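## Task

Move the blue bin, and no other bin, to the bench edge closest to the arms. Put the hook flat on the bench next to it with its handle sticking out past that edge. All other objects must stay resting on what they rest on now. Nothing may be held in place by a robot at the end: release and pull the arms away.

## Robot and tools

Setup. Three identical i2rt Big YAM arms, named arm1, arm2 and arm3, each with six joints, a two-finger gripper and a wrist camera. With joints 1 and 6 at 0 and the hand level and pointing forward, the wrist camera rides on top of the hand facing the fingertips. Reach is about 1.0 m from the joint-1 axis. Two fixed room cameras, room_a and room_b, also watch the scene. Loose objects can occasionally get a small push from outside. Knocking anything off the work area or onto the floor ends the scene.

Frame. There is one shared scene frame with its origin on the floor and +z upward. The hand point is midway between the fingertips. The hand's z axis runs along the fingers, and the fingers close along its y axis. Robot foot poses are never printed.

execute_actions. Arguments: actions, a list with exactly one action or empty, and cameras, an optional list drawn from arm1_cam_wrist, arm2_cam_wrist, arm3_cam_wrist, room_a, room_b, all. Omitting cameras, null or ["all"] returns every camera; [] returns none. An empty actions list only reports state and images. An action is an object keyed by robot name. Each robot takes one key, joints, which is an object of absolute joint targets (not offsets) by name. Targets, ranges and done tolerances:
- joint1_rad: -2.879 to 2.879, ±0.045. Rotates the arm about its foot; positive is counter-clockwise seen from above; 0 extends the arm the way the foot faces.
- joint2_rad: 0 to 3.141, ±0.14. Shoulder; 0 has the upper arm pointing back and roughly level; increasing lifts it and then swings it forward.
- joint3_rad: 0 to 3.019, ±0.09. Elbow; 0 is fully folded; increasing opens it.
- joint4_rad: -1.692 to 1.57, ±0.055. Hand pitch; positive tips fingers up.
- joint5_rad: -1.57 to 1.57, ±0.03. Hand yaw; positive to the arm's right.
- joint6_rad: -2.094 to 2.094, ±0.035. Hand roll; positive is clockwise viewed from behind the hand.
- gripper_m: 0 to 0.093 metres of fingertip gap, ±0.003. Grip force caps at roughly 50 to 62 N per pad, lower on some units.
All motions in an action begin together and may end at different times. No action runs longer than 15 s. Joints move at different speeds, so the hand can take a wide path between postures. Any unknown key or out-of-range value rejects the whole call and nothing moves. A joint or robot left out of an action may still be driving toward an earlier target. Example: {"arm1": {"joints": {"gripper_m": 0.05}}, "arm2": {"joints": {"joint1_rad": 0.3}}}.

Results. Each result gives every robot's state, joint_positions, joint torques and one image per requested camera. The pictures line lists the image order. joint_status tells how each commanded motion ended:
- off_target: the joint stopped short and may still be pushing.
- contact_stop or time_out: the joint now holds where it stopped. A timed-out joint, though, may keep a target (its old one, or one within 0.375, 0.375, 0.113, 0.225, 0.075, 0.3 rad for joints 1 to 6) and keep pushing; on_its_own names it. To relieve this, command the joint to its reported position.
- "joint command not followed", usually with a cause line: a built-in self- and arm-collision check blocked that arm's joint targets. The gripper part still runs. Blocked joints read not_followed and may be retried automatically on later actions until new targets pass.
This check ignores fingers, gripper housings and wrist cameras, and can act too late. Arms can still collide. on_its_own lists things not commanded by this call; "held at" is a held target, not the current position. Torques are the raw drive output, nonzero even in free air, with a per-arm offset, scale and noise. Loaded joints sag. Targets very close to the current position may not move the joint. Calibration changes for cameras are listed when they occur.

Motor heat. Holding loads or pushing heats motors, even while you think. A MOTOR HOT warning appears from 85 °C. At 100 °C that arm and its gripper go limp and drop until cooled, reported as an OVER-TEMPERATURE FAULT. Affected keys read limit_stop_at_motor_heat; resend targets afterward. Heat carries between scenes.

wait: seconds, 0 to 10. Commands nothing and returns state and images.

zoom_image: camera (one of the five names) and region [x0, y0, x1, y1] in pixels of that camera's latest full image, origin at top-left, at most 504 by 504.

finished_scene: scene, an integer 1 or 2. Irreversible. It ends the scene after the last command is held, reports success and gives the next task.

Cameras. Wrist cameras are fisheye, 616x616. room_a and room_b are pinhole with radial distortion, 504x504. Calibration (K, T_world_to_cam mapping scene to camera frame, pos_world) is approximate. Wrist camera poses derive from reported joint angles, which add further error.

Avoid. Avoid hard presses between robots; they end the run. Avoid hard hits, drops, slips, slams and prolonged hard pushing, since an arm does not stop on contact. Also avoid anything falling off the bench. If a stop is reported, later motion calls in the same reply are skipped. After a finished_scene, or when resuming, an empty execute_actions reports the current scene and task. Finish with objects resting on their own, grippers open and arms clear.

Each tool is called after "Request:" as name(argument=value, ...), one argument or row to a line, values as JSON.

## Session

Request:
execute_actions(
  actions=[],
)

Scene clock: 0.00 s.
Joint torques (N m, as the arm reports them, + toward a larger angle): no reading
Motor temperatures (°C, as the motors report them): arm1=[22 21 20 22 21 22] | arm2=[19 20 21 20 20 22] | arm3=[20 21 22 19 19 20]
arm1.joint_positions: joint1_rad=-0.143 joint2_rad=+0.502 joint3_rad=+1.489 joint4_rad=-1.367 joint5_rad=+0.112 joint6_rad=+0.729 gripper_m=+0.095
arm1.joint_status: not commanded
arm1.hand: x=-0.8919 y=+0.1485 z=+1.3289 quat_wxyz=(-0.309, +0.248, -0.790, -0.469) (m; scene frame)
arm2.joint_positions: joint1_rad=-0.726 joint2_rad=+0.511 joint3_rad=+1.449 joint4_rad=-1.168 joint5_rad=+0.195 joint6_rad=-0.050 gripper_m=+0.095
arm2.joint_status: not commanded
arm2.hand: x=+0.1429 y=+0.1046 z=+1.3674 quat_wxyz=(-0.604, +0.258, -0.739, -0.149) (m; scene frame)
arm3.joint_positions: joint1_rad=+0.215 joint2_rad=+0.568 joint3_rad=+1.478 joint4_rad=-1.231 joint5_rad=+0.073 joint6_rad=+0.675 gripper_m=+0.095
arm3.joint_status: not commanded
arm3.hand: x=+0.8852 y=+0.2059 z=+1.3911 quat_wxyz=(-0.170, +0.471, -0.660, -0.560) (m; scene frame)
pictures: arm1_cam_wrist, arm2_cam_wrist, arm3_cam_wrist, room_a, room_b
Images, in order (width x height): arm1_cam_wrist 616x616, arm2_cam_wrist 616x616, arm3_cam_wrist 616x616, room_a 504x504, room_b 504x504.

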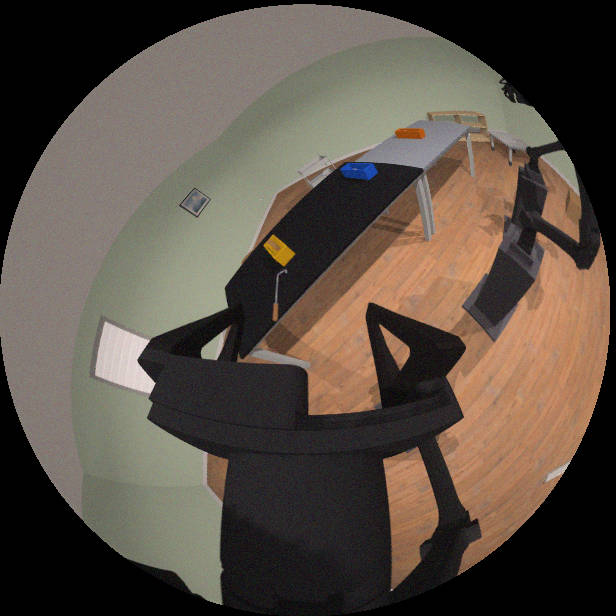

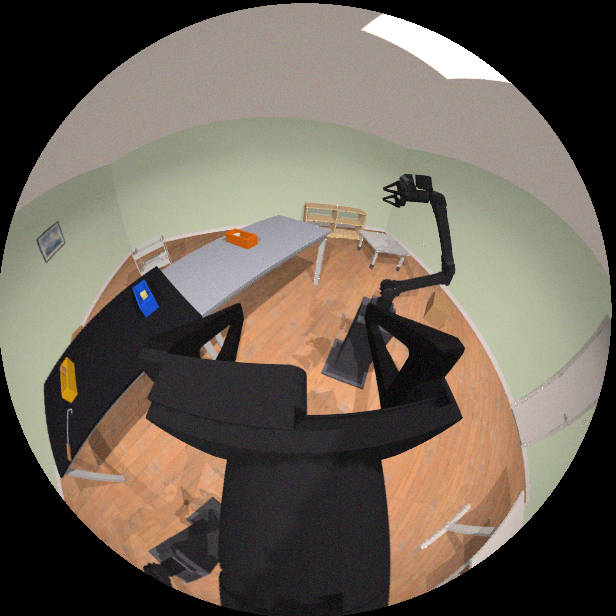

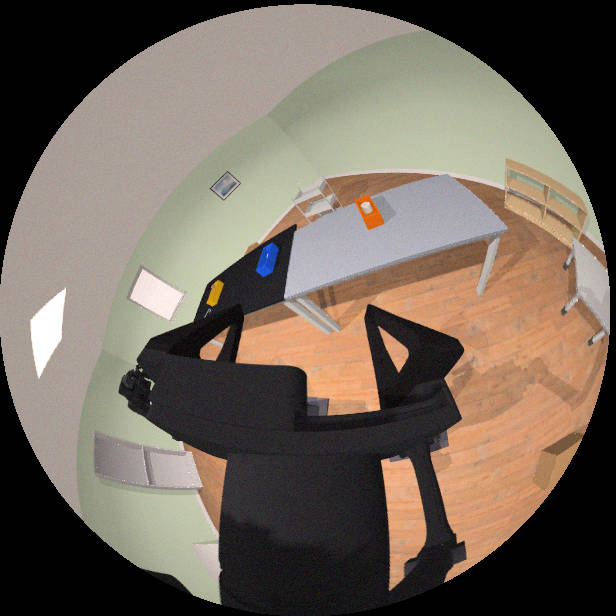

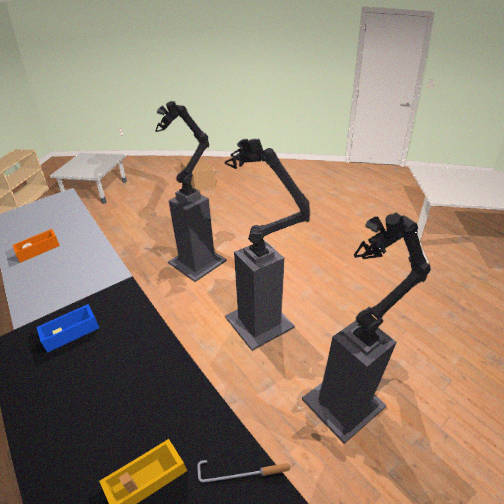

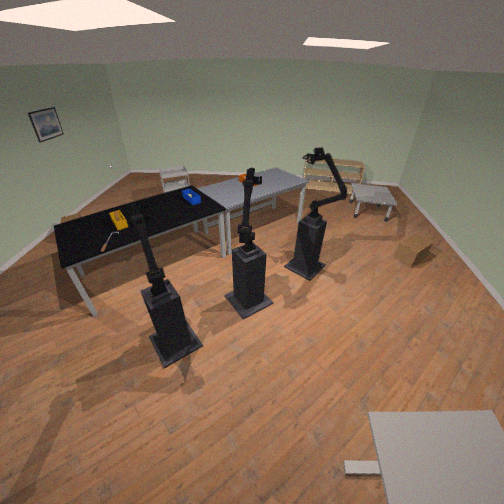

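Request:
zoom_image(
  camera="room_a",
  region=[80, 400, 320, 504],
)

Request:
zoom_image(
  camera="room_a",
  region=[0, 260, 160, 380],
)

Request:
zoom_image(
  camera="room_b",
  region=[40, 160, 260, 280],
)

Region (80, 400, 320, 504) of room_a's 504x504 image, scaled by 2.100, with more detail than that image has; it fills the top 218 rows of this view, and the rest is white.

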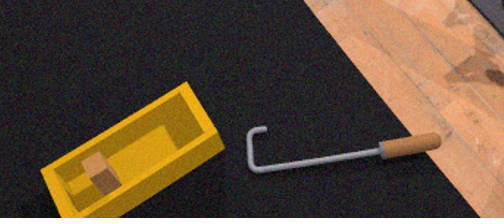

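Region (0, 260, 160, 380) of room_a's 504x504 image, scaled by 3.150, with more detail than that image has; it fills the top 378 rows of this view, and the rest is white.

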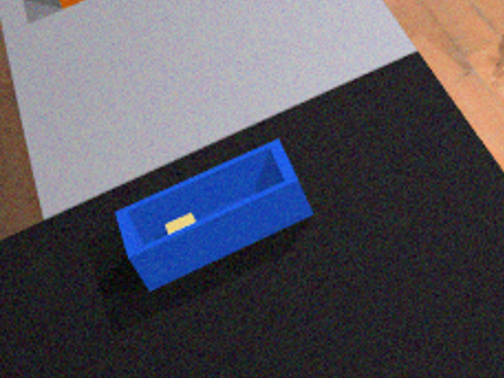

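Region (40, 160, 260, 280) of room_b's 504x504 image, scaled by 2.291, with more detail than that image has; it fills the top 275 rows of this view, and the rest is white.

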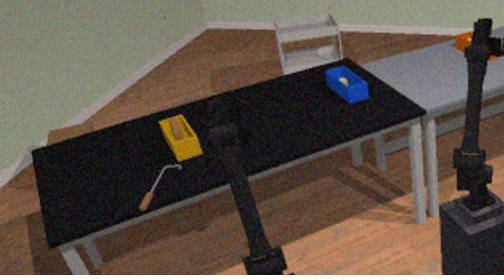

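Request:
execute_actions(
  actions=[
    {"arm1":{"joints":{"joint2_rad":1.4,"joint3_rad":2.387}},"arm2":{"joints":{"joint3_rad":0.65,"joint4_rad":-0.369}},"arm3":{"joints":{"joint4_rad":-0.2}}},
  ],
  cameras=[],
)

Scene clock: 4.73 s.
Joint torques (N m, as the arm reports them, + toward a larger angle): arm1=[ 0.69 -9.1  10.04  2.59  0.04 -0.06] | arm2=[-0.24  1.07  9.57  3.04 -0.07 -0.15] | arm3=[-0.09  5.05  7.72  2.11 -0.13 -0.17]
Motor temperatures (°C, as the motors report them): arm1=[22 21 21 22 21 22] | arm2=[19 20 22 20 20 22] | arm3=[20 21 23 19 19 20]
arm1.joint_positions: joint1_rad=-0.143 joint2_rad=+1.410 joint3_rad=+2.349 joint4_rad=-1.366 joint5_rad=+0.112 joint6_rad=+0.729 gripper_m=+0.095
arm1.joint_status: all done
arm1.hand: x=-0.8427 y=+0.4609 z=+1.4505 quat_wxyz=(-0.300, +0.254, -0.801, -0.451) (m; scene frame)
arm2.joint_positions: joint1_rad=-0.726 joint2_rad=+0.512 joint3_rad=+0.661 joint4_rad=-0.385 joint5_rad=+0.195 joint6_rad=-0.050 gripper_m=+0.095
arm2.joint_status: all done
arm2.hand: x=+0.2508 y=+0.2109 z=+1.1154 quat_wxyz=(-0.603, +0.258, -0.740, -0.148) (m; scene frame)
arm3.joint_positions: joint1_rad=+0.215 joint2_rad=+0.568 joint3_rad=+1.478 joint4_rad=-0.222 joint5_rad=+0.073 joint6_rad=+0.675 gripper_m=+0.095
arm3.joint_status: all done
arm3.hand: x=+0.9031 y=+0.1665 z=+1.6246 quat_wxyz=(-0.235, +0.230, -0.361, -0.873) (m; scene frame)
pictures: none
No camera images: the call's "cameras" was empty. Leave "cameras" out to get every camera's image.

Request:
execute_actions(
  actions=[
    {"arm1":{"joints":{"joint1_rad":0.663,"joint2_rad":2.12,"joint3_rad":1.654,"joint4_rad":-0.279,"joint5_rad":1.058,"joint6_rad":0.702,"gripper_m":0.07}},"arm2":{"joints":{"joint1_rad":0.067,"joint2_rad":1.833,"joint3_rad":1.433,"joint4_rad":0.1,"joint5_rad":0,"joint6_rad":0}}},
  ],
)

Scene clock: 8.70 s.
Joint torques (N m, as the arm reports them, + toward a larger angle): arm1=[  0.51 -19.56  11.08   2.25   0.56  -0.15] | arm2=[ -0.79 -16.24  13.59   2.35  -0.19  -0.05] | arm3=[-0.1   5.2   7.73  2.09 -0.13 -0.17]
Motor temperatures (°C, as the motors report them): arm1=[22 21 22 22 21 22] | arm2=[19 20 23 20 20 22] | arm3=[20 21 24 19 19 20]
arm1.joint_positions: joint1_rad=+0.652 joint2_rad=+2.111 joint3_rad=+1.623 joint4_rad=-0.288 joint5_rad=+1.056 joint6_rad=+0.712 gripper_m=+0.070
arm1.joint_status: all done
arm1.hand: x=-1.2478 y=+0.6644 z=+0.8579 quat_wxyz=(-0.499, +0.400, -0.716, -0.280) (m; scene frame)
arm2.joint_positions: joint1_rad=+0.073 joint2_rad=+1.844 joint3_rad=+1.391 joint4_rad=+0.098 joint5_rad=+0.002 joint6_rad=-0.010 gripper_m=+0.095
arm2.joint_status: all done
arm2.hand: x=-0.0169 y=+0.7614 z=+0.9641 quat_wxyz=(-0.405, +0.584, -0.577, -0.402) (m; scene frame)
arm3.joint_positions: joint1_rad=+0.215 joint2_rad=+0.568 joint3_rad=+1.478 joint4_rad=-0.222 joint5_rad=+0.073 joint6_rad=+0.675 gripper_m=+0.095
arm3.joint_status: not commanded
arm3.hand: x=+0.9031 y=+0.1665 z=+1.6246 quat_wxyz=(-0.235, +0.230, -0.361, -0.873) (m; scene frame)
pictures: arm1_cam_wrist, arm2_cam_wrist, arm3_cam_wrist, room_a, room_b
camera_calibration (this result's frames):
arm1_cam_wrist: T_world_to_cam=[[0.850885, -0.525337, -0.00400614, 1.41455], [-0.440477, -0.709241, -0.550415, 0.400926], [0.286312, 0.470104, -0.834882, 0.884797], [0, 0, 0, 1]] pos_world=[-1.28034, 0.611519, 0.965043]
arm2_cam_wrist: T_world_to_cam=[[0.999899, 0.0141352, -0.00110104, 0.00603006], [0.011132, -0.830803, -0.556456, 1.17582], [-0.00878036, 0.556387, -0.830877, 0.504377], [0, 0, 0, 1]] pos_world=[-0.0146901, 0.696159, 1.07337]
arm3_cam_wrist: T_world_to_cam=[[0.58478, 0.629869, -0.511173, 0.200233], [-0.500237, -0.216061, -0.838499, 1.85336], [-0.638589, 0.746045, 0.188735, 0.269531], [0, 0, 0, 1]] pos_world=[0.982147, 0.0732367, 1.60552]
Images, in order (width x height): arm1_cam_wrist 616x616, arm2_cam_wrist 616x616, arm3_cam_wrist 616x616, room_a 504x504, room_b 504x504.

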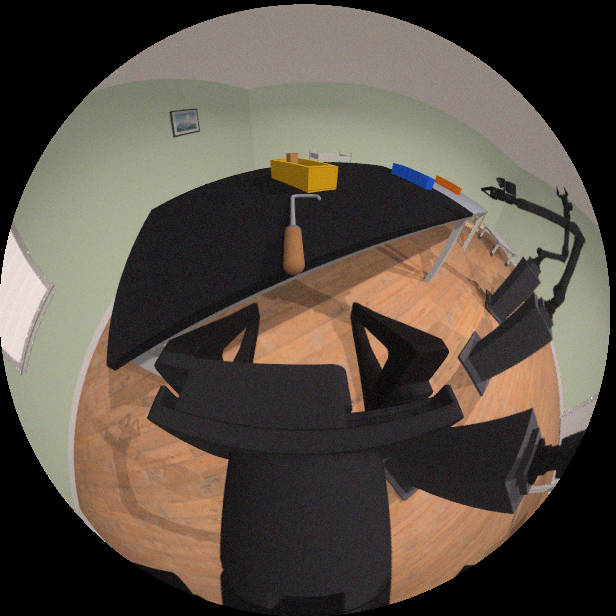

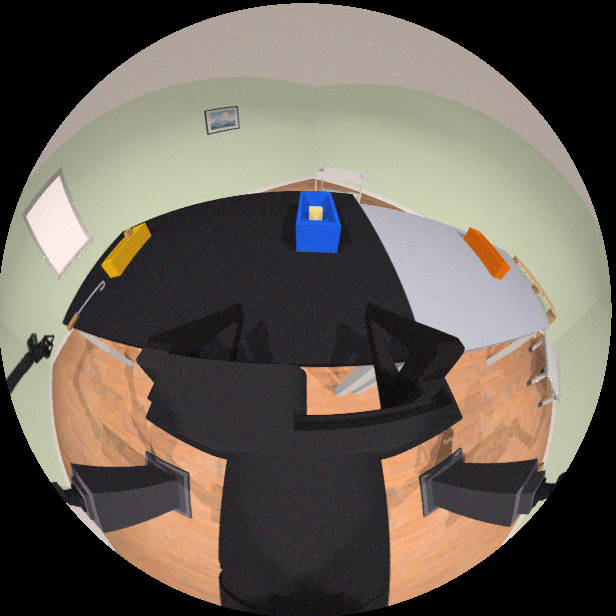

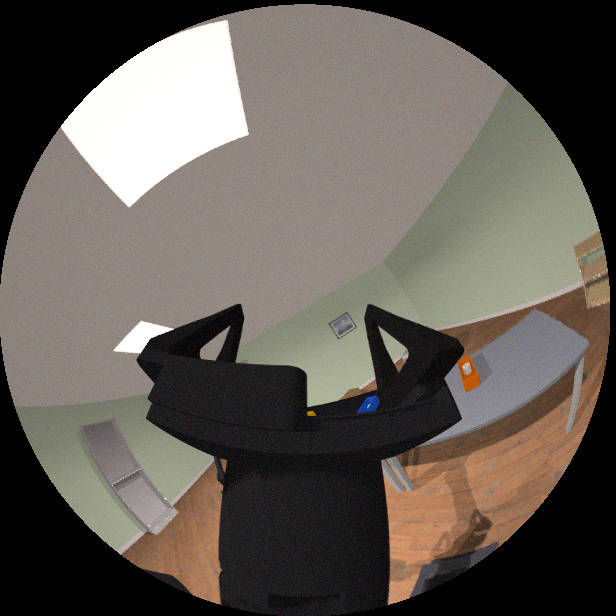

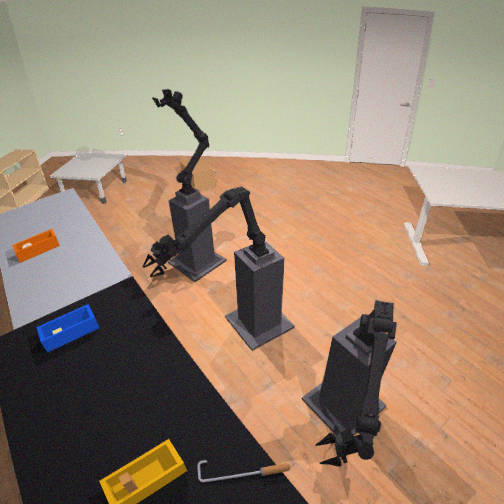

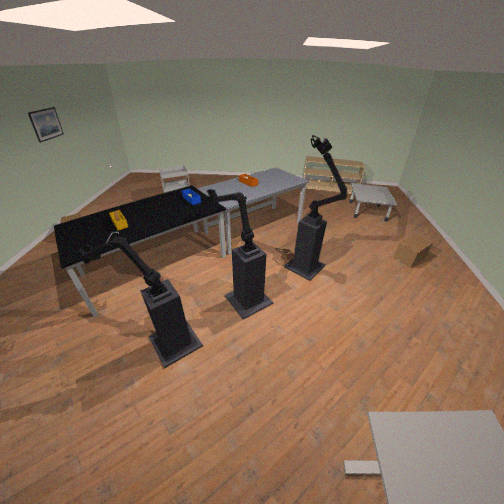

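Request:
zoom_image(
  camera="arm1_cam_wrist",
  region=[230, 170, 390, 330],
)

Request:
zoom_image(
  camera="room_a",
  region=[240, 400, 400, 504],
)

Request:
zoom_image(
  camera="arm2_cam_wrist",
  region=[240, 170, 440, 390],
)

Region (230, 170, 390, 330) of arm1_cam_wrist's 616x616 image, scaled by 3.150, with more detail than that image has.

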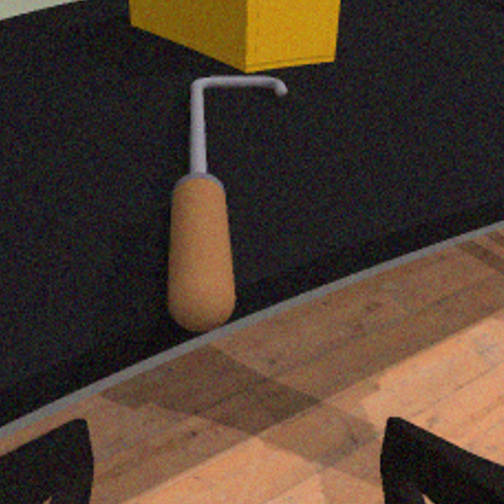

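Region (240, 400, 400, 504) of room_a's 504x504 image, scaled by 3.150, with more detail than that image has; it fills the top 328 rows of this view, and the rest is white.

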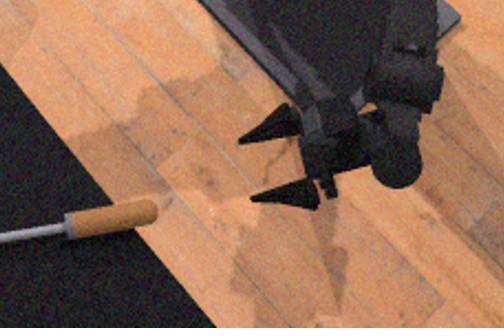

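Region (240, 170, 440, 390) of arm2_cam_wrist's 616x616 image, scaled by 2.291, with more detail than that image has; it fills the left 458 columns of this view, and the rest is white.

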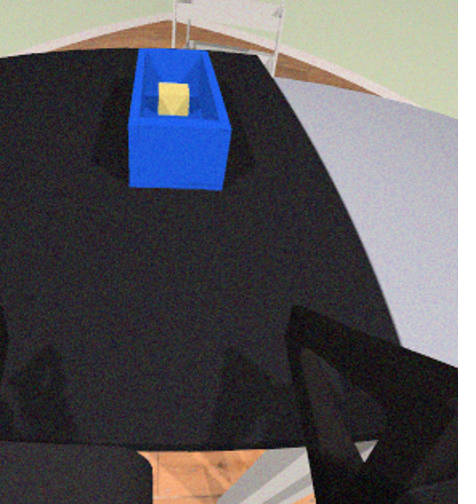

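Request:
execute_actions(
  actions=[
    {"arm1":{"joints":{"joint1_rad":0.435,"joint2_rad":2.325,"joint3_rad":2.012,"joint4_rad":-0.19,"joint5_rad":0.849,"joint6_rad":0.42}}},
  ],
  cameras=["arm1_cam_wrist","room_a","arm2_cam_wrist"],
)

Scene clock: 12.03 s.
Joint torques (N m, as the arm reports them, + toward a larger angle): arm1=[ -0.2  -23.76  12.95   2.87   0.21  -0.16] | arm2=[ -0.97 -16.33  13.64   2.36  -0.21  -0.05] | arm3=[-0.05  4.97  7.75  2.11 -0.12 -0.17]
Motor temperatures (°C, as the motors report them): arm1=[22 22 23 22 21 22] | arm2=[19 21 24 20 20 22] | arm3=[20 22 24 19 19 20]
arm1.joint_positions: joint1_rad=+0.442 joint2_rad=+2.312 joint3_rad=+1.965 joint4_rad=-0.204 joint5_rad=+0.852 joint6_rad=+0.433 gripper_m=+0.070
arm1.joint_status: all done
arm1.hand: x=-1.1693 y=+0.8161 z=+0.8630 quat_wxyz=(-0.492, +0.418, -0.706, -0.291) (m; scene frame)
arm2.joint_positions: joint1_rad=+0.073 joint2_rad=+1.844 joint3_rad=+1.391 joint4_rad=+0.098 joint5_rad=+0.002 joint6_rad=-0.010 gripper_m=+0.095
arm2.joint_status: not commanded
arm2.hand: x=-0.0169 y=+0.7614 z=+0.9641 quat_wxyz=(-0.405, +0.584, -0.577, -0.402) (m; scene frame)
arm3.joint_positions: joint1_rad=+0.215 joint2_rad=+0.568 joint3_rad=+1.478 joint4_rad=-0.222 joint5_rad=+0.073 joint6_rad=+0.675 gripper_m=+0.095
arm3.joint_status: not commanded
arm3.hand: x=+0.9031 y=+0.1665 z=+1.6246 quat_wxyz=(-0.235, +0.230, -0.361, -0.873) (m; scene frame)
pictures: arm1_cam_wrist, arm2_cam_wrist, room_a
camera_calibration (this result's frames):
arm1_cam_wrist: T_world_to_cam=[[0.875231, -0.483705, 0.000261614, 1.41828], [-0.403751, -0.730858, -0.550302, 0.60648], [0.266375, 0.481536, -0.834966, 0.762722], [0, 0, 0, 1]] pos_world=[-1.19963, 0.762002, 0.970223]
arm2_cam_wrist: T_world_to_cam=[[0.999899, 0.0141352, -0.00110104, 0.00603006], [0.011132, -0.830803, -0.556456, 1.17582], [-0.00878036, 0.556387, -0.830877, 0.504377], [0, 0, 0, 1]] pos_world=[-0.0146901, 0.696159, 1.07337]
Images, in order (width x height): arm1_cam_wrist 616x616, arm2_cam_wrist 616x616, room_a 504x504.

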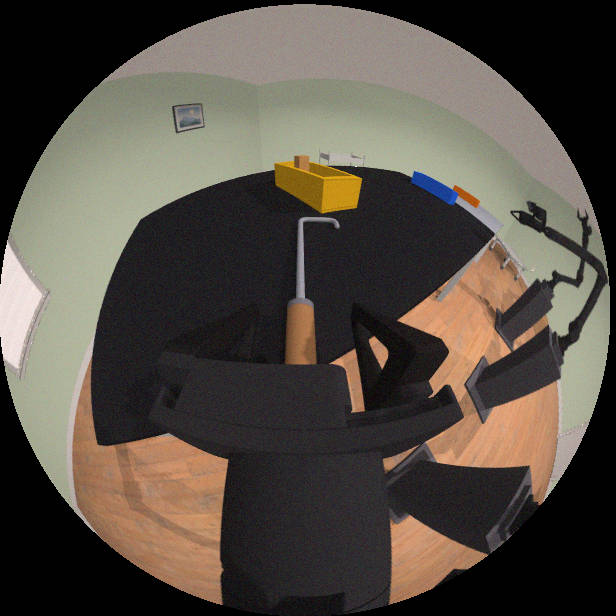

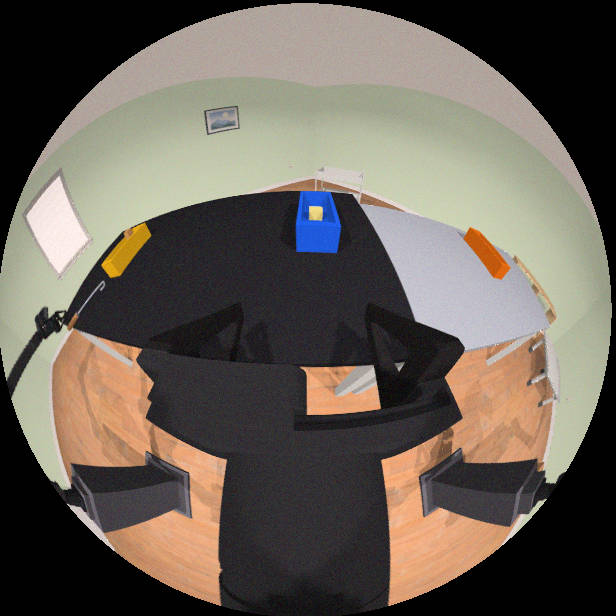

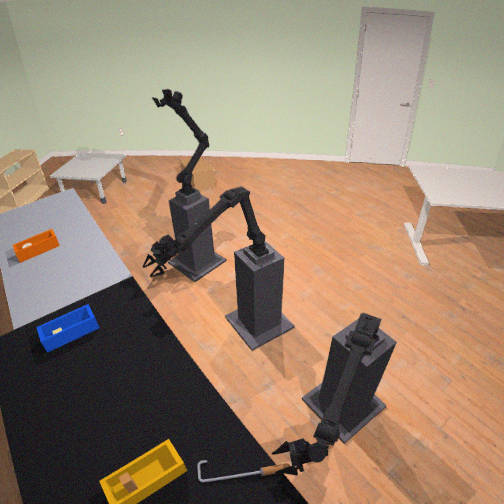

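Request:
execute_actions(
  actions=[
    {"arm1":{"joints":{"joint2_rad":2.38,"joint3_rad":1.965,"joint4_rad":-0.10}}},
  ],
  cameras=["arm1_cam_wrist","room_a","room_b"],
)

Request:
zoom_image(
  camera="room_a",
  region=[220, 420, 340, 504],
)

Request:
zoom_image(
  camera="room_b",
  region=[70, 210, 150, 280],
)

Scene clock: 13.43 s.
Joint torques (N m, as the arm reports them, + toward a larger angle): arm1=[  0.31 -22.06   9.4    2.9    0.11  -0.13] | arm2=[ -0.74 -16.37  13.59   2.34  -0.2   -0.05] | arm3=[-0.11  5.12  7.75  2.1  -0.12 -0.18]
Motor temperatures (°C, as the motors report them): arm1=[22 22 23 22 21 22] | arm2=[19 21 24 20 20 22] | arm3=[20 22 24 19 19 20]
arm1.joint_positions: joint1_rad=+0.442 joint2_rad=+2.344 joint3_rad=+1.965 joint4_rad=-0.117 joint5_rad=+0.852 joint6_rad=+0.433 gripper_m=+0.070
arm1.joint_status: all done
arm1.hand: x=-1.1726 y=+0.8235 z=+0.8508 quat_wxyz=(-0.495, +0.402, -0.704, -0.313) (m; scene frame)
arm2.joint_positions: joint1_rad=+0.073 joint2_rad=+1.844 joint3_rad=+1.391 joint4_rad=+0.098 joint5_rad=+0.002 joint6_rad=-0.010 gripper_m=+0.095
arm2.joint_status: not commanded
arm2.hand: x=-0.0169 y=+0.7614 z=+0.9641 quat_wxyz=(-0.405, +0.584, -0.577, -0.402) (m; scene frame)
arm3.joint_positions: joint1_rad=+0.215 joint2_rad=+0.568 joint3_rad=+1.478 joint4_rad=-0.222 joint5_rad=+0.073 joint6_rad=+0.675 gripper_m=+0.095
arm3.joint_status: not commanded
arm3.hand: x=+0.9031 y=+0.1665 z=+1.6246 quat_wxyz=(-0.235, +0.230, -0.361, -0.873) (m; scene frame)
pictures: arm1_cam_wrist, room_a, room_b
camera_calibration (this result's frames):
arm1_cam_wrist: T_world_to_cam=[[0.874732, -0.48262, -0.0438465, 1.46081], [-0.416607, -0.702684, -0.576779, 0.588014], [0.247555, 0.522793, -0.815723, 0.67746], [0, 0, 0, 1]] pos_world=[-1.20055, 0.764033, 0.955825]
Images, in order (width x height): arm1_cam_wrist 616x616, room_a 504x504, room_b 504x504.

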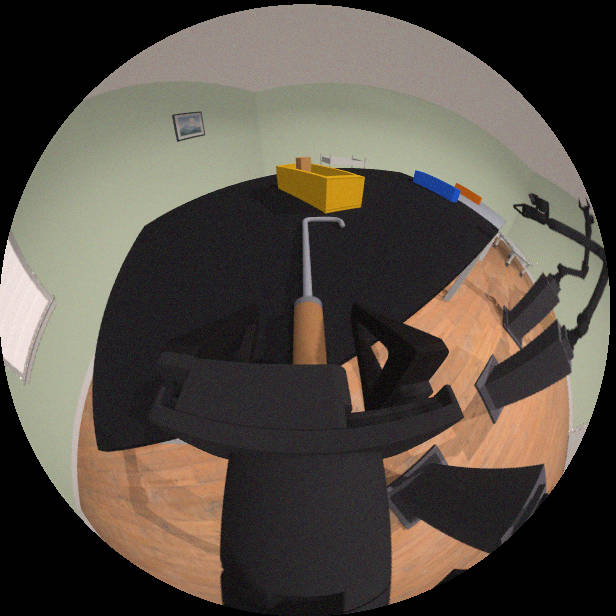

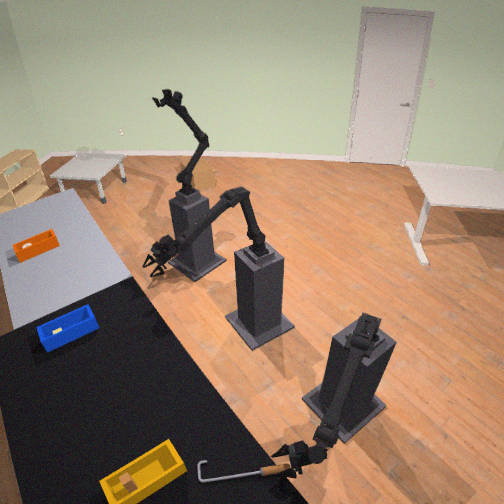

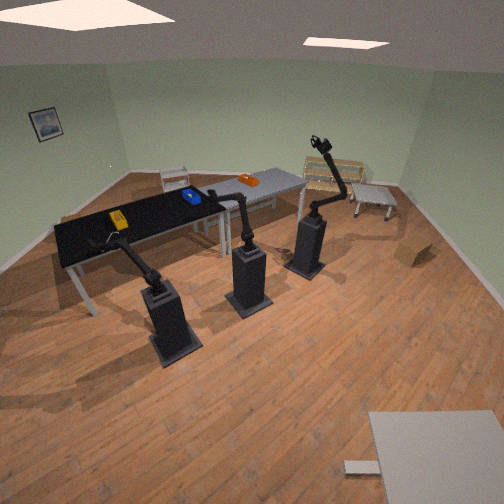

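Region (220, 420, 340, 504) of room_a's 504x504 image, scaled by 4.200, with more detail than that image has; it fills the top 353 rows of this view, and the rest is white.

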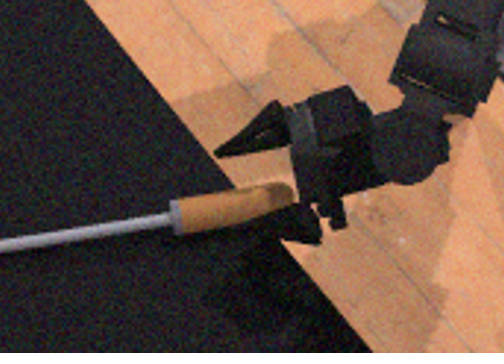

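Region (70, 210, 150, 280) of room_b's 504x504 image, scaled by 6.300, with more detail than that image has; it fills the top 441 rows of this view, and the rest is white.

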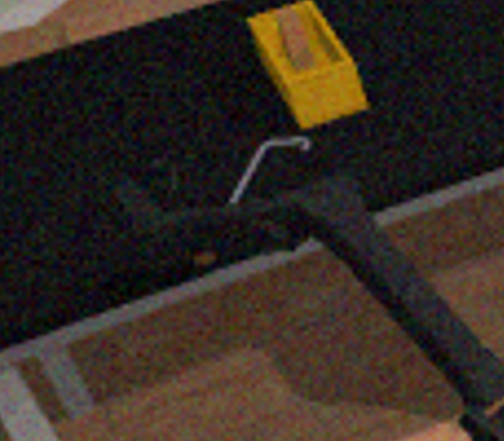

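Request:
execute_actions(
  actions=[
    {"arm1":{"joints":{"joint2_rad":2.395,"joint3_rad":1.91}}},
  ],
  cameras=["arm1_cam_wrist","room_a"],
)

Request:
zoom_image(
  camera="room_a",
  region=[220, 420, 340, 504],
)

Scene clock: 14.53 s.
Joint torques (N m, as the arm reports them, + toward a larger angle): arm1=[  0.72 -21.23   8.51   2.65   0.14  -0.21] | arm2=[ -0.53 -16.53  13.58   2.36  -0.2   -0.05] | arm3=[-0.09  5.1   7.74  2.08 -0.13 -0.17]
Motor temperatures (°C, as the motors report them): arm1=[22 22 23 22 21 22] | arm2=[19 21 24 20 20 22] | arm3=[20 22 24 19 19 20]
arm1.joint_positions: joint1_rad=+0.442 joint2_rad=+2.365 joint3_rad=+1.913 joint4_rad=-0.113 joint5_rad=+0.852 joint6_rad=+0.433 gripper_m=+0.070
arm1.joint_status: all done
arm1.hand: x=-1.1672 y=+0.8115 z=+0.8077 quat_wxyz=(-0.492, +0.422, -0.706, -0.285) (m; scene frame)
arm2.joint_positions: joint1_rad=+0.073 joint2_rad=+1.844 joint3_rad=+1.391 joint4_rad=+0.098 joint5_rad=+0.002 joint6_rad=-0.010 gripper_m=+0.095
arm2.joint_status: not commanded
arm2.hand: x=-0.0169 y=+0.7614 z=+0.9641 quat_wxyz=(-0.405, +0.584, -0.577, -0.402) (m; scene frame)
arm3.joint_positions: joint1_rad=+0.215 joint2_rad=+0.568 joint3_rad=+1.478 joint4_rad=-0.222 joint5_rad=+0.073 joint6_rad=+0.675 gripper_m=+0.095
arm3.joint_status: not commanded
arm3.hand: x=+0.9031 y=+0.1665 z=+1.6246 quat_wxyz=(-0.235, +0.230, -0.361, -0.873) (m; scene frame)
pictures: arm1_cam_wrist, room_a
camera_calibration (this result's frames):
arm1_cam_wrist: T_world_to_cam=[[0.875201, -0.483635, 0.0109873, 1.40544], [-0.400719, -0.737502, -0.543613, 0.577037], [0.271014, 0.471367, -0.839264, 0.735369], [0, 0, 0, 1]] pos_world=[-1.19811, 0.758657, 0.915411]
Images, in order (width x height): arm1_cam_wrist 616x616, room_a 504x504.

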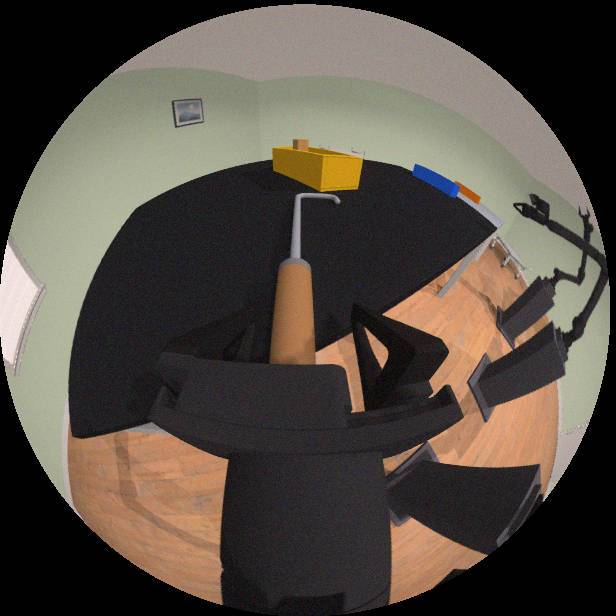

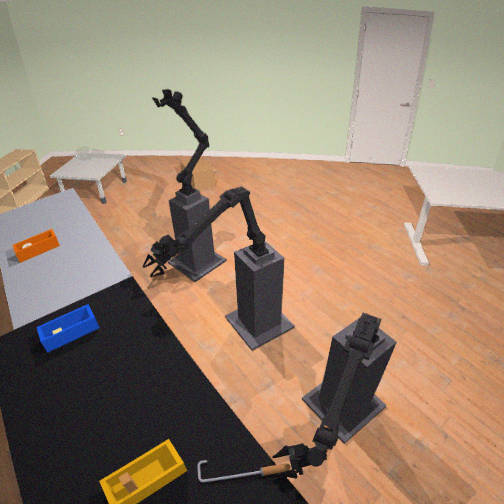

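Region (220, 420, 340, 504) of room_a's 504x504 image, scaled by 4.200, with more detail than that image has; it fills the top 353 rows of this view, and the rest is white.

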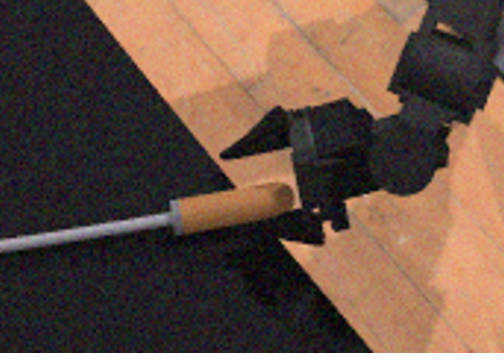

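Request:
execute_actions(
  actions=[
    {"arm1":{"joints":{"gripper_m":0.0}}},
  ],
  cameras=["arm1_cam_wrist"],
)

Scene clock: 15.30 s.
Joint torques (N m, as the arm reports them, + toward a larger angle): arm1=[  0.77 -22.2    8.7    2.6    0.34  -0.1 ] | arm2=[ -0.7  -16.49  13.64   2.33  -0.21  -0.05] | arm3=[ 0.02  5.11  7.7   2.1  -0.12 -0.16]
Motor temperatures (°C, as the motors report them): arm1=[22 22 23 22 21 22] | arm2=[19 21 25 20 20 22] | arm3=[20 22 24 19 19 20]
arm1.joint_positions: joint1_rad=+0.442 joint2_rad=+2.365 joint3_rad=+1.912 joint4_rad=-0.112 joint5_rad=+0.849 joint6_rad=+0.430 gripper_m=+0.029
arm1.joint_status: gripper_m off_target (ended at +0.029, target +0.000)
arm1.hand: x=-1.1675 y=+0.8115 z=+0.8072 quat_wxyz=(-0.491, +0.424, -0.705, -0.285) (m; scene frame)
arm2.joint_positions: joint1_rad=+0.073 joint2_rad=+1.844 joint3_rad=+1.391 joint4_rad=+0.098 joint5_rad=+0.002 joint6_rad=-0.010 gripper_m=+0.095
arm2.joint_status: not commanded
arm2.hand: x=-0.0169 y=+0.7614 z=+0.9641 quat_wxyz=(-0.405, +0.584, -0.577, -0.402) (m; scene frame)
arm3.joint_positions: joint1_rad=+0.215 joint2_rad=+0.568 joint3_rad=+1.478 joint4_rad=-0.222 joint5_rad=+0.073 joint6_rad=+0.675 gripper_m=+0.095
arm3.joint_status: not commanded
arm3.hand: x=+0.9031 y=+0.1665 z=+1.6246 quat_wxyz=(-0.235, +0.230, -0.361, -0.873) (m; scene frame)
pictures: arm1_cam_wrist
camera_calibration (this result's frames):
arm1_cam_wrist: T_world_to_cam=[[0.876852, -0.480566, 0.013648, 1.40301], [-0.397253, -0.740242, -0.542431, 0.581937], [0.270777, 0.47021, -0.839989, 0.736285], [0, 0, 0, 1]] pos_world=[-1.19843, 0.758806, 0.914984]
Images, in order (width x height): arm1_cam_wrist 616x616.

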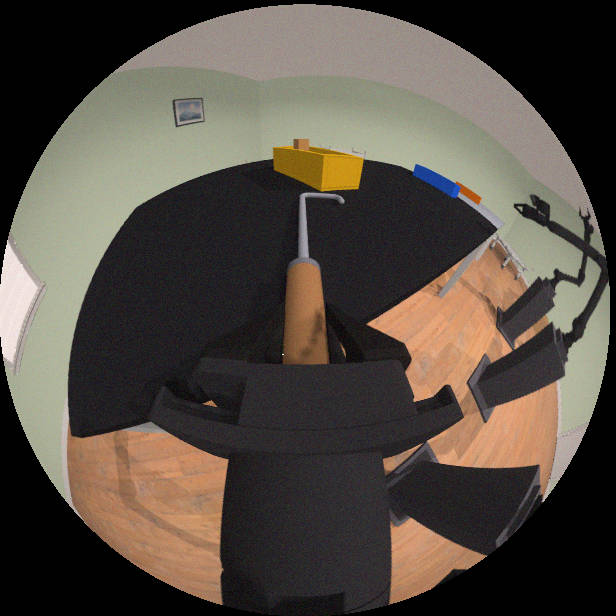

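Request:
execute_actions(
  actions=[
    {"arm1":{"joints":{"joint2_rad":2.1}},"arm2":{"joints":{"joint1_rad":-0.45,"gripper_m":0.07}}},
  ],
  cameras=["arm1_cam_wrist"],
)

Request:
execute_actions(
  actions=[
    {"arm1":{"joints":{"joint1_rad":-0.648,"joint2_rad":2.3,"joint3_rad":2.29,"joint4_rad":-0.14,"joint5_rad":-0.607,"joint6_rad":-0.275}}},
  ],
  cameras=["arm1_cam_wrist","room_a"],
)

Scene clock: 17.33 s.
Joint torques (N m, as the arm reports them, + toward a larger angle): arm1=[  0.62 -21.92  11.87   2.91   0.49  -0.13] | arm2=[ -0.87 -16.42  13.59   2.32  -0.19  -0.07] | arm3=[-0.04  5.24  7.74  2.1  -0.13 -0.17]
Motor temperatures (°C, as the motors report them): arm1=[22 22 24 22 21 22] | arm2=[19 21 25 20 20 22] | arm3=[20 22 24 19 19 20]
arm1.joint_positions: joint1_rad=+0.441 joint2_rad=+2.097 joint3_rad=+1.884 joint4_rad=-0.115 joint5_rad=+0.843 joint6_rad=+0.425 gripper_m=+0.028
arm1.joint_status: all done
arm1.hand: x=-1.1598 y=+0.7945 z=+1.0097 quat_wxyz=(-0.498, +0.357, -0.693, -0.380) (m; scene frame)
arm2.joint_positions: joint1_rad=-0.443 joint2_rad=+1.844 joint3_rad=+1.391 joint4_rad=+0.098 joint5_rad=+0.002 joint6_rad=-0.008 gripper_m=+0.070
arm2.joint_status: all done
arm2.hand: x=+0.3601 y=+0.6630 z=+0.9636 quat_wxyz=(-0.494, +0.417, -0.708, -0.286) (m; scene frame)
arm3.joint_positions: joint1_rad=+0.215 joint2_rad=+0.568 joint3_rad=+1.478 joint4_rad=-0.222 joint5_rad=+0.073 joint6_rad=+0.675 gripper_m=+0.095
arm3.joint_status: not commanded
arm3.hand: x=+0.9031 y=+0.1665 z=+1.6246 quat_wxyz=(-0.235, +0.230, -0.361, -0.873) (m; scene frame)
pictures: arm1_cam_wrist
camera_calibration (this result's frames):
arm1_cam_wrist: T_world_to_cam=[[0.872006, -0.45834, -0.171843, 1.54935], [-0.45098, -0.615762, -0.646107, 0.625697], [0.190322, 0.640907, -0.743651, 0.586036], [0, 0, 0, 1]] pos_world=[-1.1804, 0.719814, 1.10632]
Images, in order (width x height): arm1_cam_wrist 616x616.

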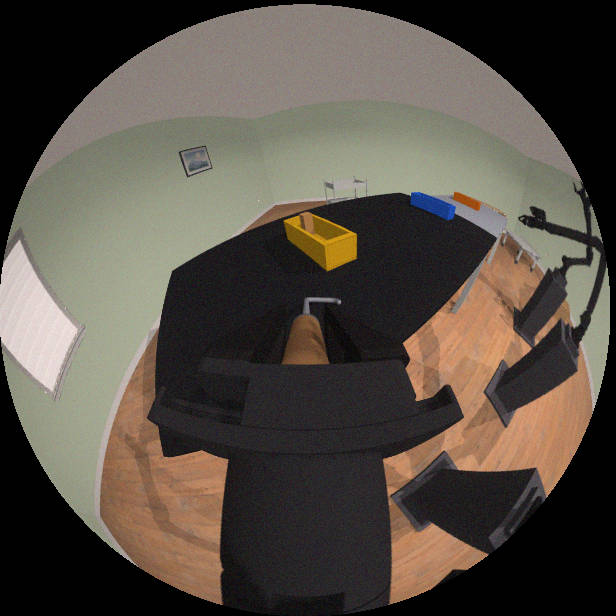

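Scene clock: 20.00 s.
Joint torques (N m, as the arm reports them, + toward a larger angle): arm1=[  1.1  -26.11  15.41   2.65   0.    -0.01] | arm2=[ -0.66 -16.34  13.57   2.3   -0.2   -0.08] | arm3=[-0.01  5.04  7.73  2.06 -0.13 -0.16]
Motor temperatures (°C, as the motors report them): arm1=[22 23 25 22 21 22] | arm2=[19 21 25 20 20 22] | arm3=[20 22 24 19 19 20]
arm1.joint_positions: joint1_rad=-0.658 joint2_rad=+2.310 joint3_rad=+2.221 joint4_rad=-0.147 joint5_rad=-0.607 joint6_rad=-0.272 gripper_m=+0.028
arm1.joint_status: all done
arm1.hand: x=-0.4414 y=+0.7705 z=+1.0085 quat_wxyz=(-0.489, +0.569, -0.523, -0.405) (m; scene frame)
arm2.joint_positions: joint1_rad=-0.443 joint2_rad=+1.844 joint3_rad=+1.391 joint4_rad=+0.098 joint5_rad=+0.002 joint6_rad=-0.008 gripper_m=+0.070
arm2.joint_status: not commanded
arm2.hand: x=+0.3601 y=+0.6630 z=+0.9636 quat_wxyz=(-0.494, +0.417, -0.708, -0.286) (m; scene frame)
arm3.joint_positions: joint1_rad=+0.215 joint2_rad=+0.568 joint3_rad=+1.478 joint4_rad=-0.222 joint5_rad=+0.073 joint6_rad=+0.675 gripper_m=+0.095
arm3.joint_status: not commanded
arm3.hand: x=+0.9031 y=+0.1665 z=+1.6246 quat_wxyz=(-0.235, +0.230, -0.361, -0.873) (m; scene frame)
pictures: arm1_cam_wrist, room_a
camera_calibration (this result's frames):
arm1_cam_wrist: T_world_to_cam=[[0.99083, -0.0275896, 0.132269, 0.325619], [0.0686136, -0.740575, -0.668462, 1.28227], [0.116398, 0.671407, -0.731891, 0.395819], [0, 0, 0, 1]] pos_world=[-0.456686, 0.692845, 1.10378]
Images, in order (width x height): arm1_cam_wrist 616x616, room_a 504x504.

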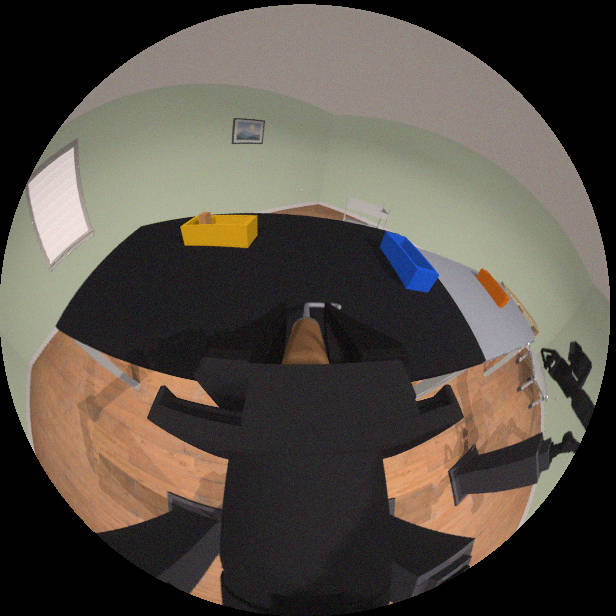

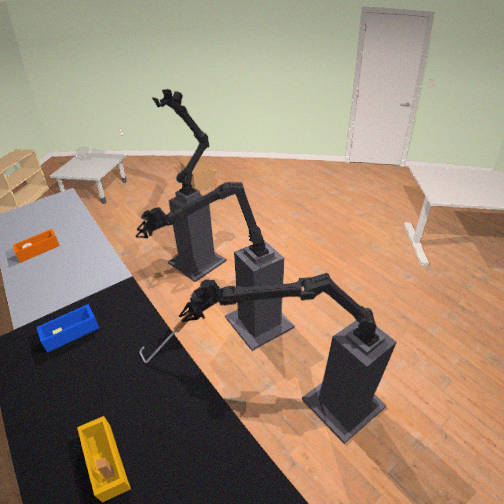

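Request:
execute_actions(
  actions=[
    {"arm1":{"joints":{"joint2_rad":2.43}}},
  ],
  cameras=["arm1_cam_wrist","room_a"],
)

Request:
zoom_image(
  camera="room_a",
  region=[100, 270, 260, 400],
)

Scene clock: 38.07 s.
Joint torques (N m, as the arm reports them, + toward a larger angle): arm1=[  2.07 -25.21  13.88   2.84  -0.05  -0.02] | arm2=[ -0.76 -16.34  13.58   2.38  -0.19  -0.07] | arm3=[-0.07  4.97  7.71  2.07 -0.12 -0.17]
Motor temperatures (°C, as the motors report them): arm1=[22 25 30 22 21 22] | arm2=[19 22 27 20 20 22] | arm3=[20 22 25 19 19 20]
arm1.joint_positions: joint1_rad=-0.658 joint2_rad=+2.422 joint3_rad=+2.237 joint4_rad=-0.147 joint5_rad=-0.607 joint6_rad=-0.272 gripper_m=+0.028
arm1.joint_status: all done
arm1.hand: x=-0.4336 y=+0.7813 z=+0.9163 quat_wxyz=(-0.452, +0.575, -0.552, -0.402) (m; scene frame)
arm2.joint_positions: joint1_rad=-0.443 joint2_rad=+1.844 joint3_rad=+1.391 joint4_rad=+0.098 joint5_rad=+0.002 joint6_rad=-0.008 gripper_m=+0.070
arm2.joint_status: not commanded
arm2.hand: x=+0.3601 y=+0.6630 z=+0.9636 quat_wxyz=(-0.494, +0.417, -0.708, -0.286) (m; scene frame)
arm3.joint_positions: joint1_rad=+0.215 joint2_rad=+0.568 joint3_rad=+1.478 joint4_rad=-0.222 joint5_rad=+0.073 joint6_rad=+0.675 gripper_m=+0.095
arm3.joint_status: not commanded
arm3.hand: x=+0.9031 y=+0.1665 z=+1.6246 quat_wxyz=(-0.235, +0.230, -0.361, -0.873) (m; scene frame)
pictures: arm1_cam_wrist, room_a
camera_calibration (this result's frames):
arm1_cam_wrist: T_world_to_cam=[[0.997054, -0.0191988, 0.0742562, 0.379598], [0.0305088, -0.788995, -0.613641, 1.19915], [0.070369, 0.614099, -0.786086, 0.39466], [0, 0, 0, 1]] pos_world=[-0.442836, 0.711054, 1.0179]
Images, in order (width x height): arm1_cam_wrist 616x616, room_a 504x504.

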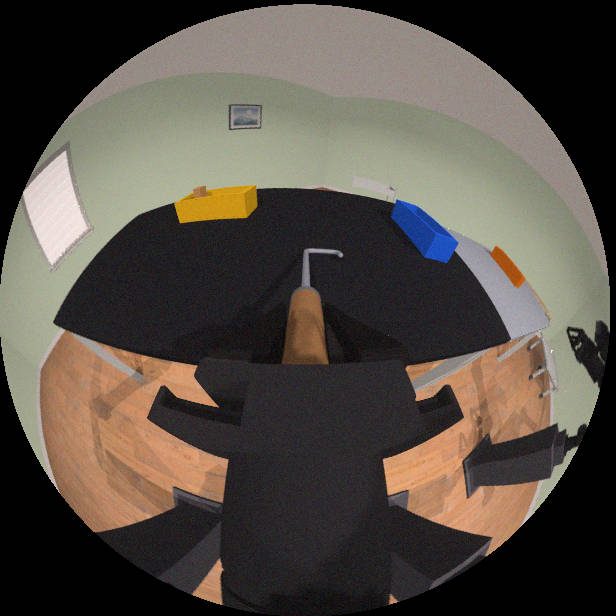

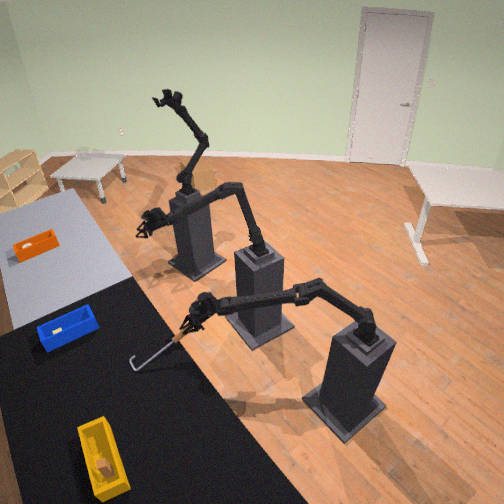

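Region (100, 270, 260, 400) of room_a's 504x504 image, scaled by 3.150, with more detail than that image has; it fills the top 410 rows of this view, and the rest is white.

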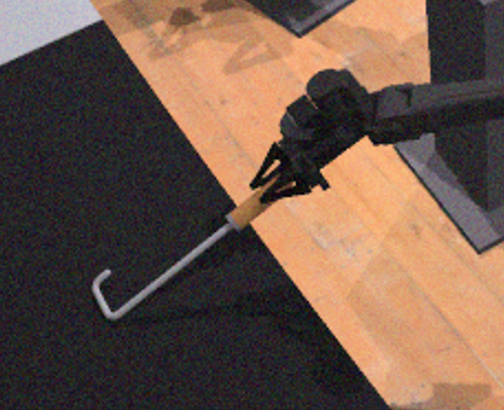

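Request:
execute_actions(
  actions=[
    {"arm1":{"joints":{"joint2_rad":2.535,"joint3_rad":2.26}}},
  ],
  cameras=["arm1_cam_wrist","room_a"],
)

Request:
zoom_image(
  camera="room_a",
  region=[100, 270, 260, 400],
)

Scene clock: 39.33 s.
Joint torques (N m, as the arm reports them, + toward a larger angle): arm1=[  1.43 -25.23  11.4    2.77  -0.14  -0.06] | arm2=[ -0.63 -16.68  13.63   2.31  -0.19  -0.08] | arm3=[-0.07  5.12  7.73  2.08 -0.13 -0.17]
Motor temperatures (°C, as the motors report them): arm1=[22 25 30 22 21 22] | arm2=[19 22 28 20 20 22] | arm3=[20 22 25 19 19 20]
arm1.joint_positions: joint1_rad=-0.658 joint2_rad=+2.519 joint3_rad=+2.237 joint4_rad=-0.146 joint5_rad=-0.607 joint6_rad=-0.274 gripper_m=+0.027
arm1.joint_status: all done
arm1.hand: x=-0.4326 y=+0.7822 z=+0.8283 quat_wxyz=(-0.413, +0.579, -0.579, -0.397) (m; scene frame)
arm2.joint_positions: joint1_rad=-0.443 joint2_rad=+1.844 joint3_rad=+1.391 joint4_rad=+0.098 joint5_rad=+0.002 joint6_rad=-0.008 gripper_m=+0.070
arm2.joint_status: not commanded
arm2.hand: x=+0.3601 y=+0.6630 z=+0.9636 quat_wxyz=(-0.494, +0.417, -0.708, -0.286) (m; scene frame)
arm3.joint_positions: joint1_rad=+0.215 joint2_rad=+0.568 joint3_rad=+1.478 joint4_rad=-0.222 joint5_rad=+0.073 joint6_rad=+0.675 gripper_m=+0.095
arm3.joint_status: not commanded
arm3.hand: x=+0.9031 y=+0.1665 z=+1.6246 quat_wxyz=(-0.235, +0.230, -0.361, -0.873) (m; scene frame)
pictures: arm1_cam_wrist, room_a
camera_calibration (this result's frames):
arm1_cam_wrist: T_world_to_cam=[[0.99972, -0.0156715, 0.0177176, 0.430376], [-0.00325322, -0.833011, -0.553247, 1.11564], [0.0234292, 0.553034, -0.832829, 0.391011], [0, 0, 0, 1]] pos_world=[-0.435787, 0.719842, 0.935244]
Images, in order (width x height): arm1_cam_wrist 616x616, room_a 504x504.

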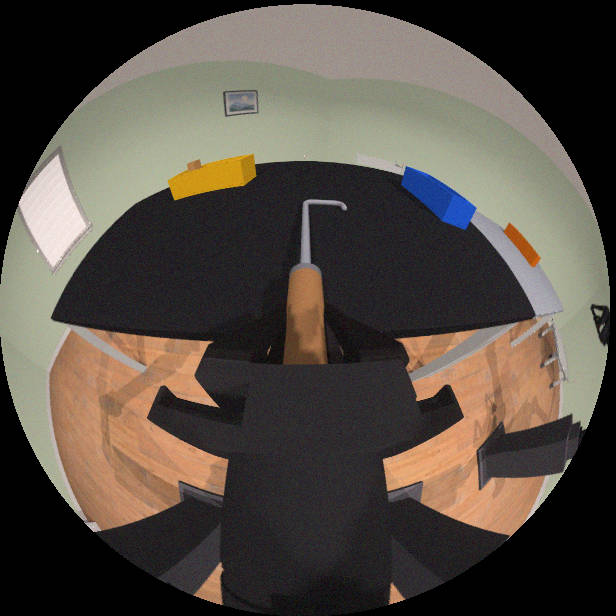

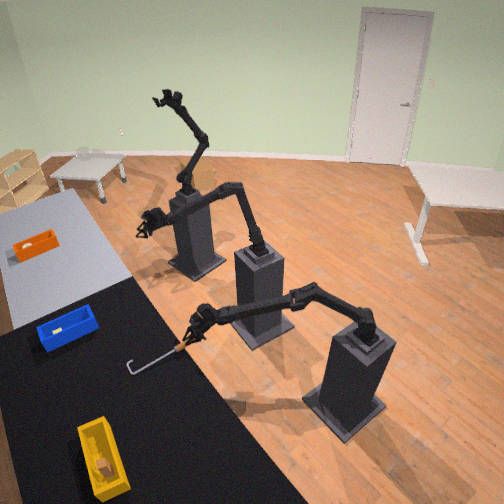

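Region (100, 270, 260, 400) of room_a's 504x504 image, scaled by 3.150, with more detail than that image has; it fills the top 410 rows of this view, and the rest is white.

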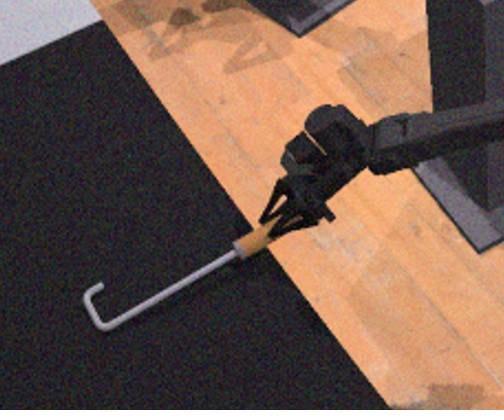

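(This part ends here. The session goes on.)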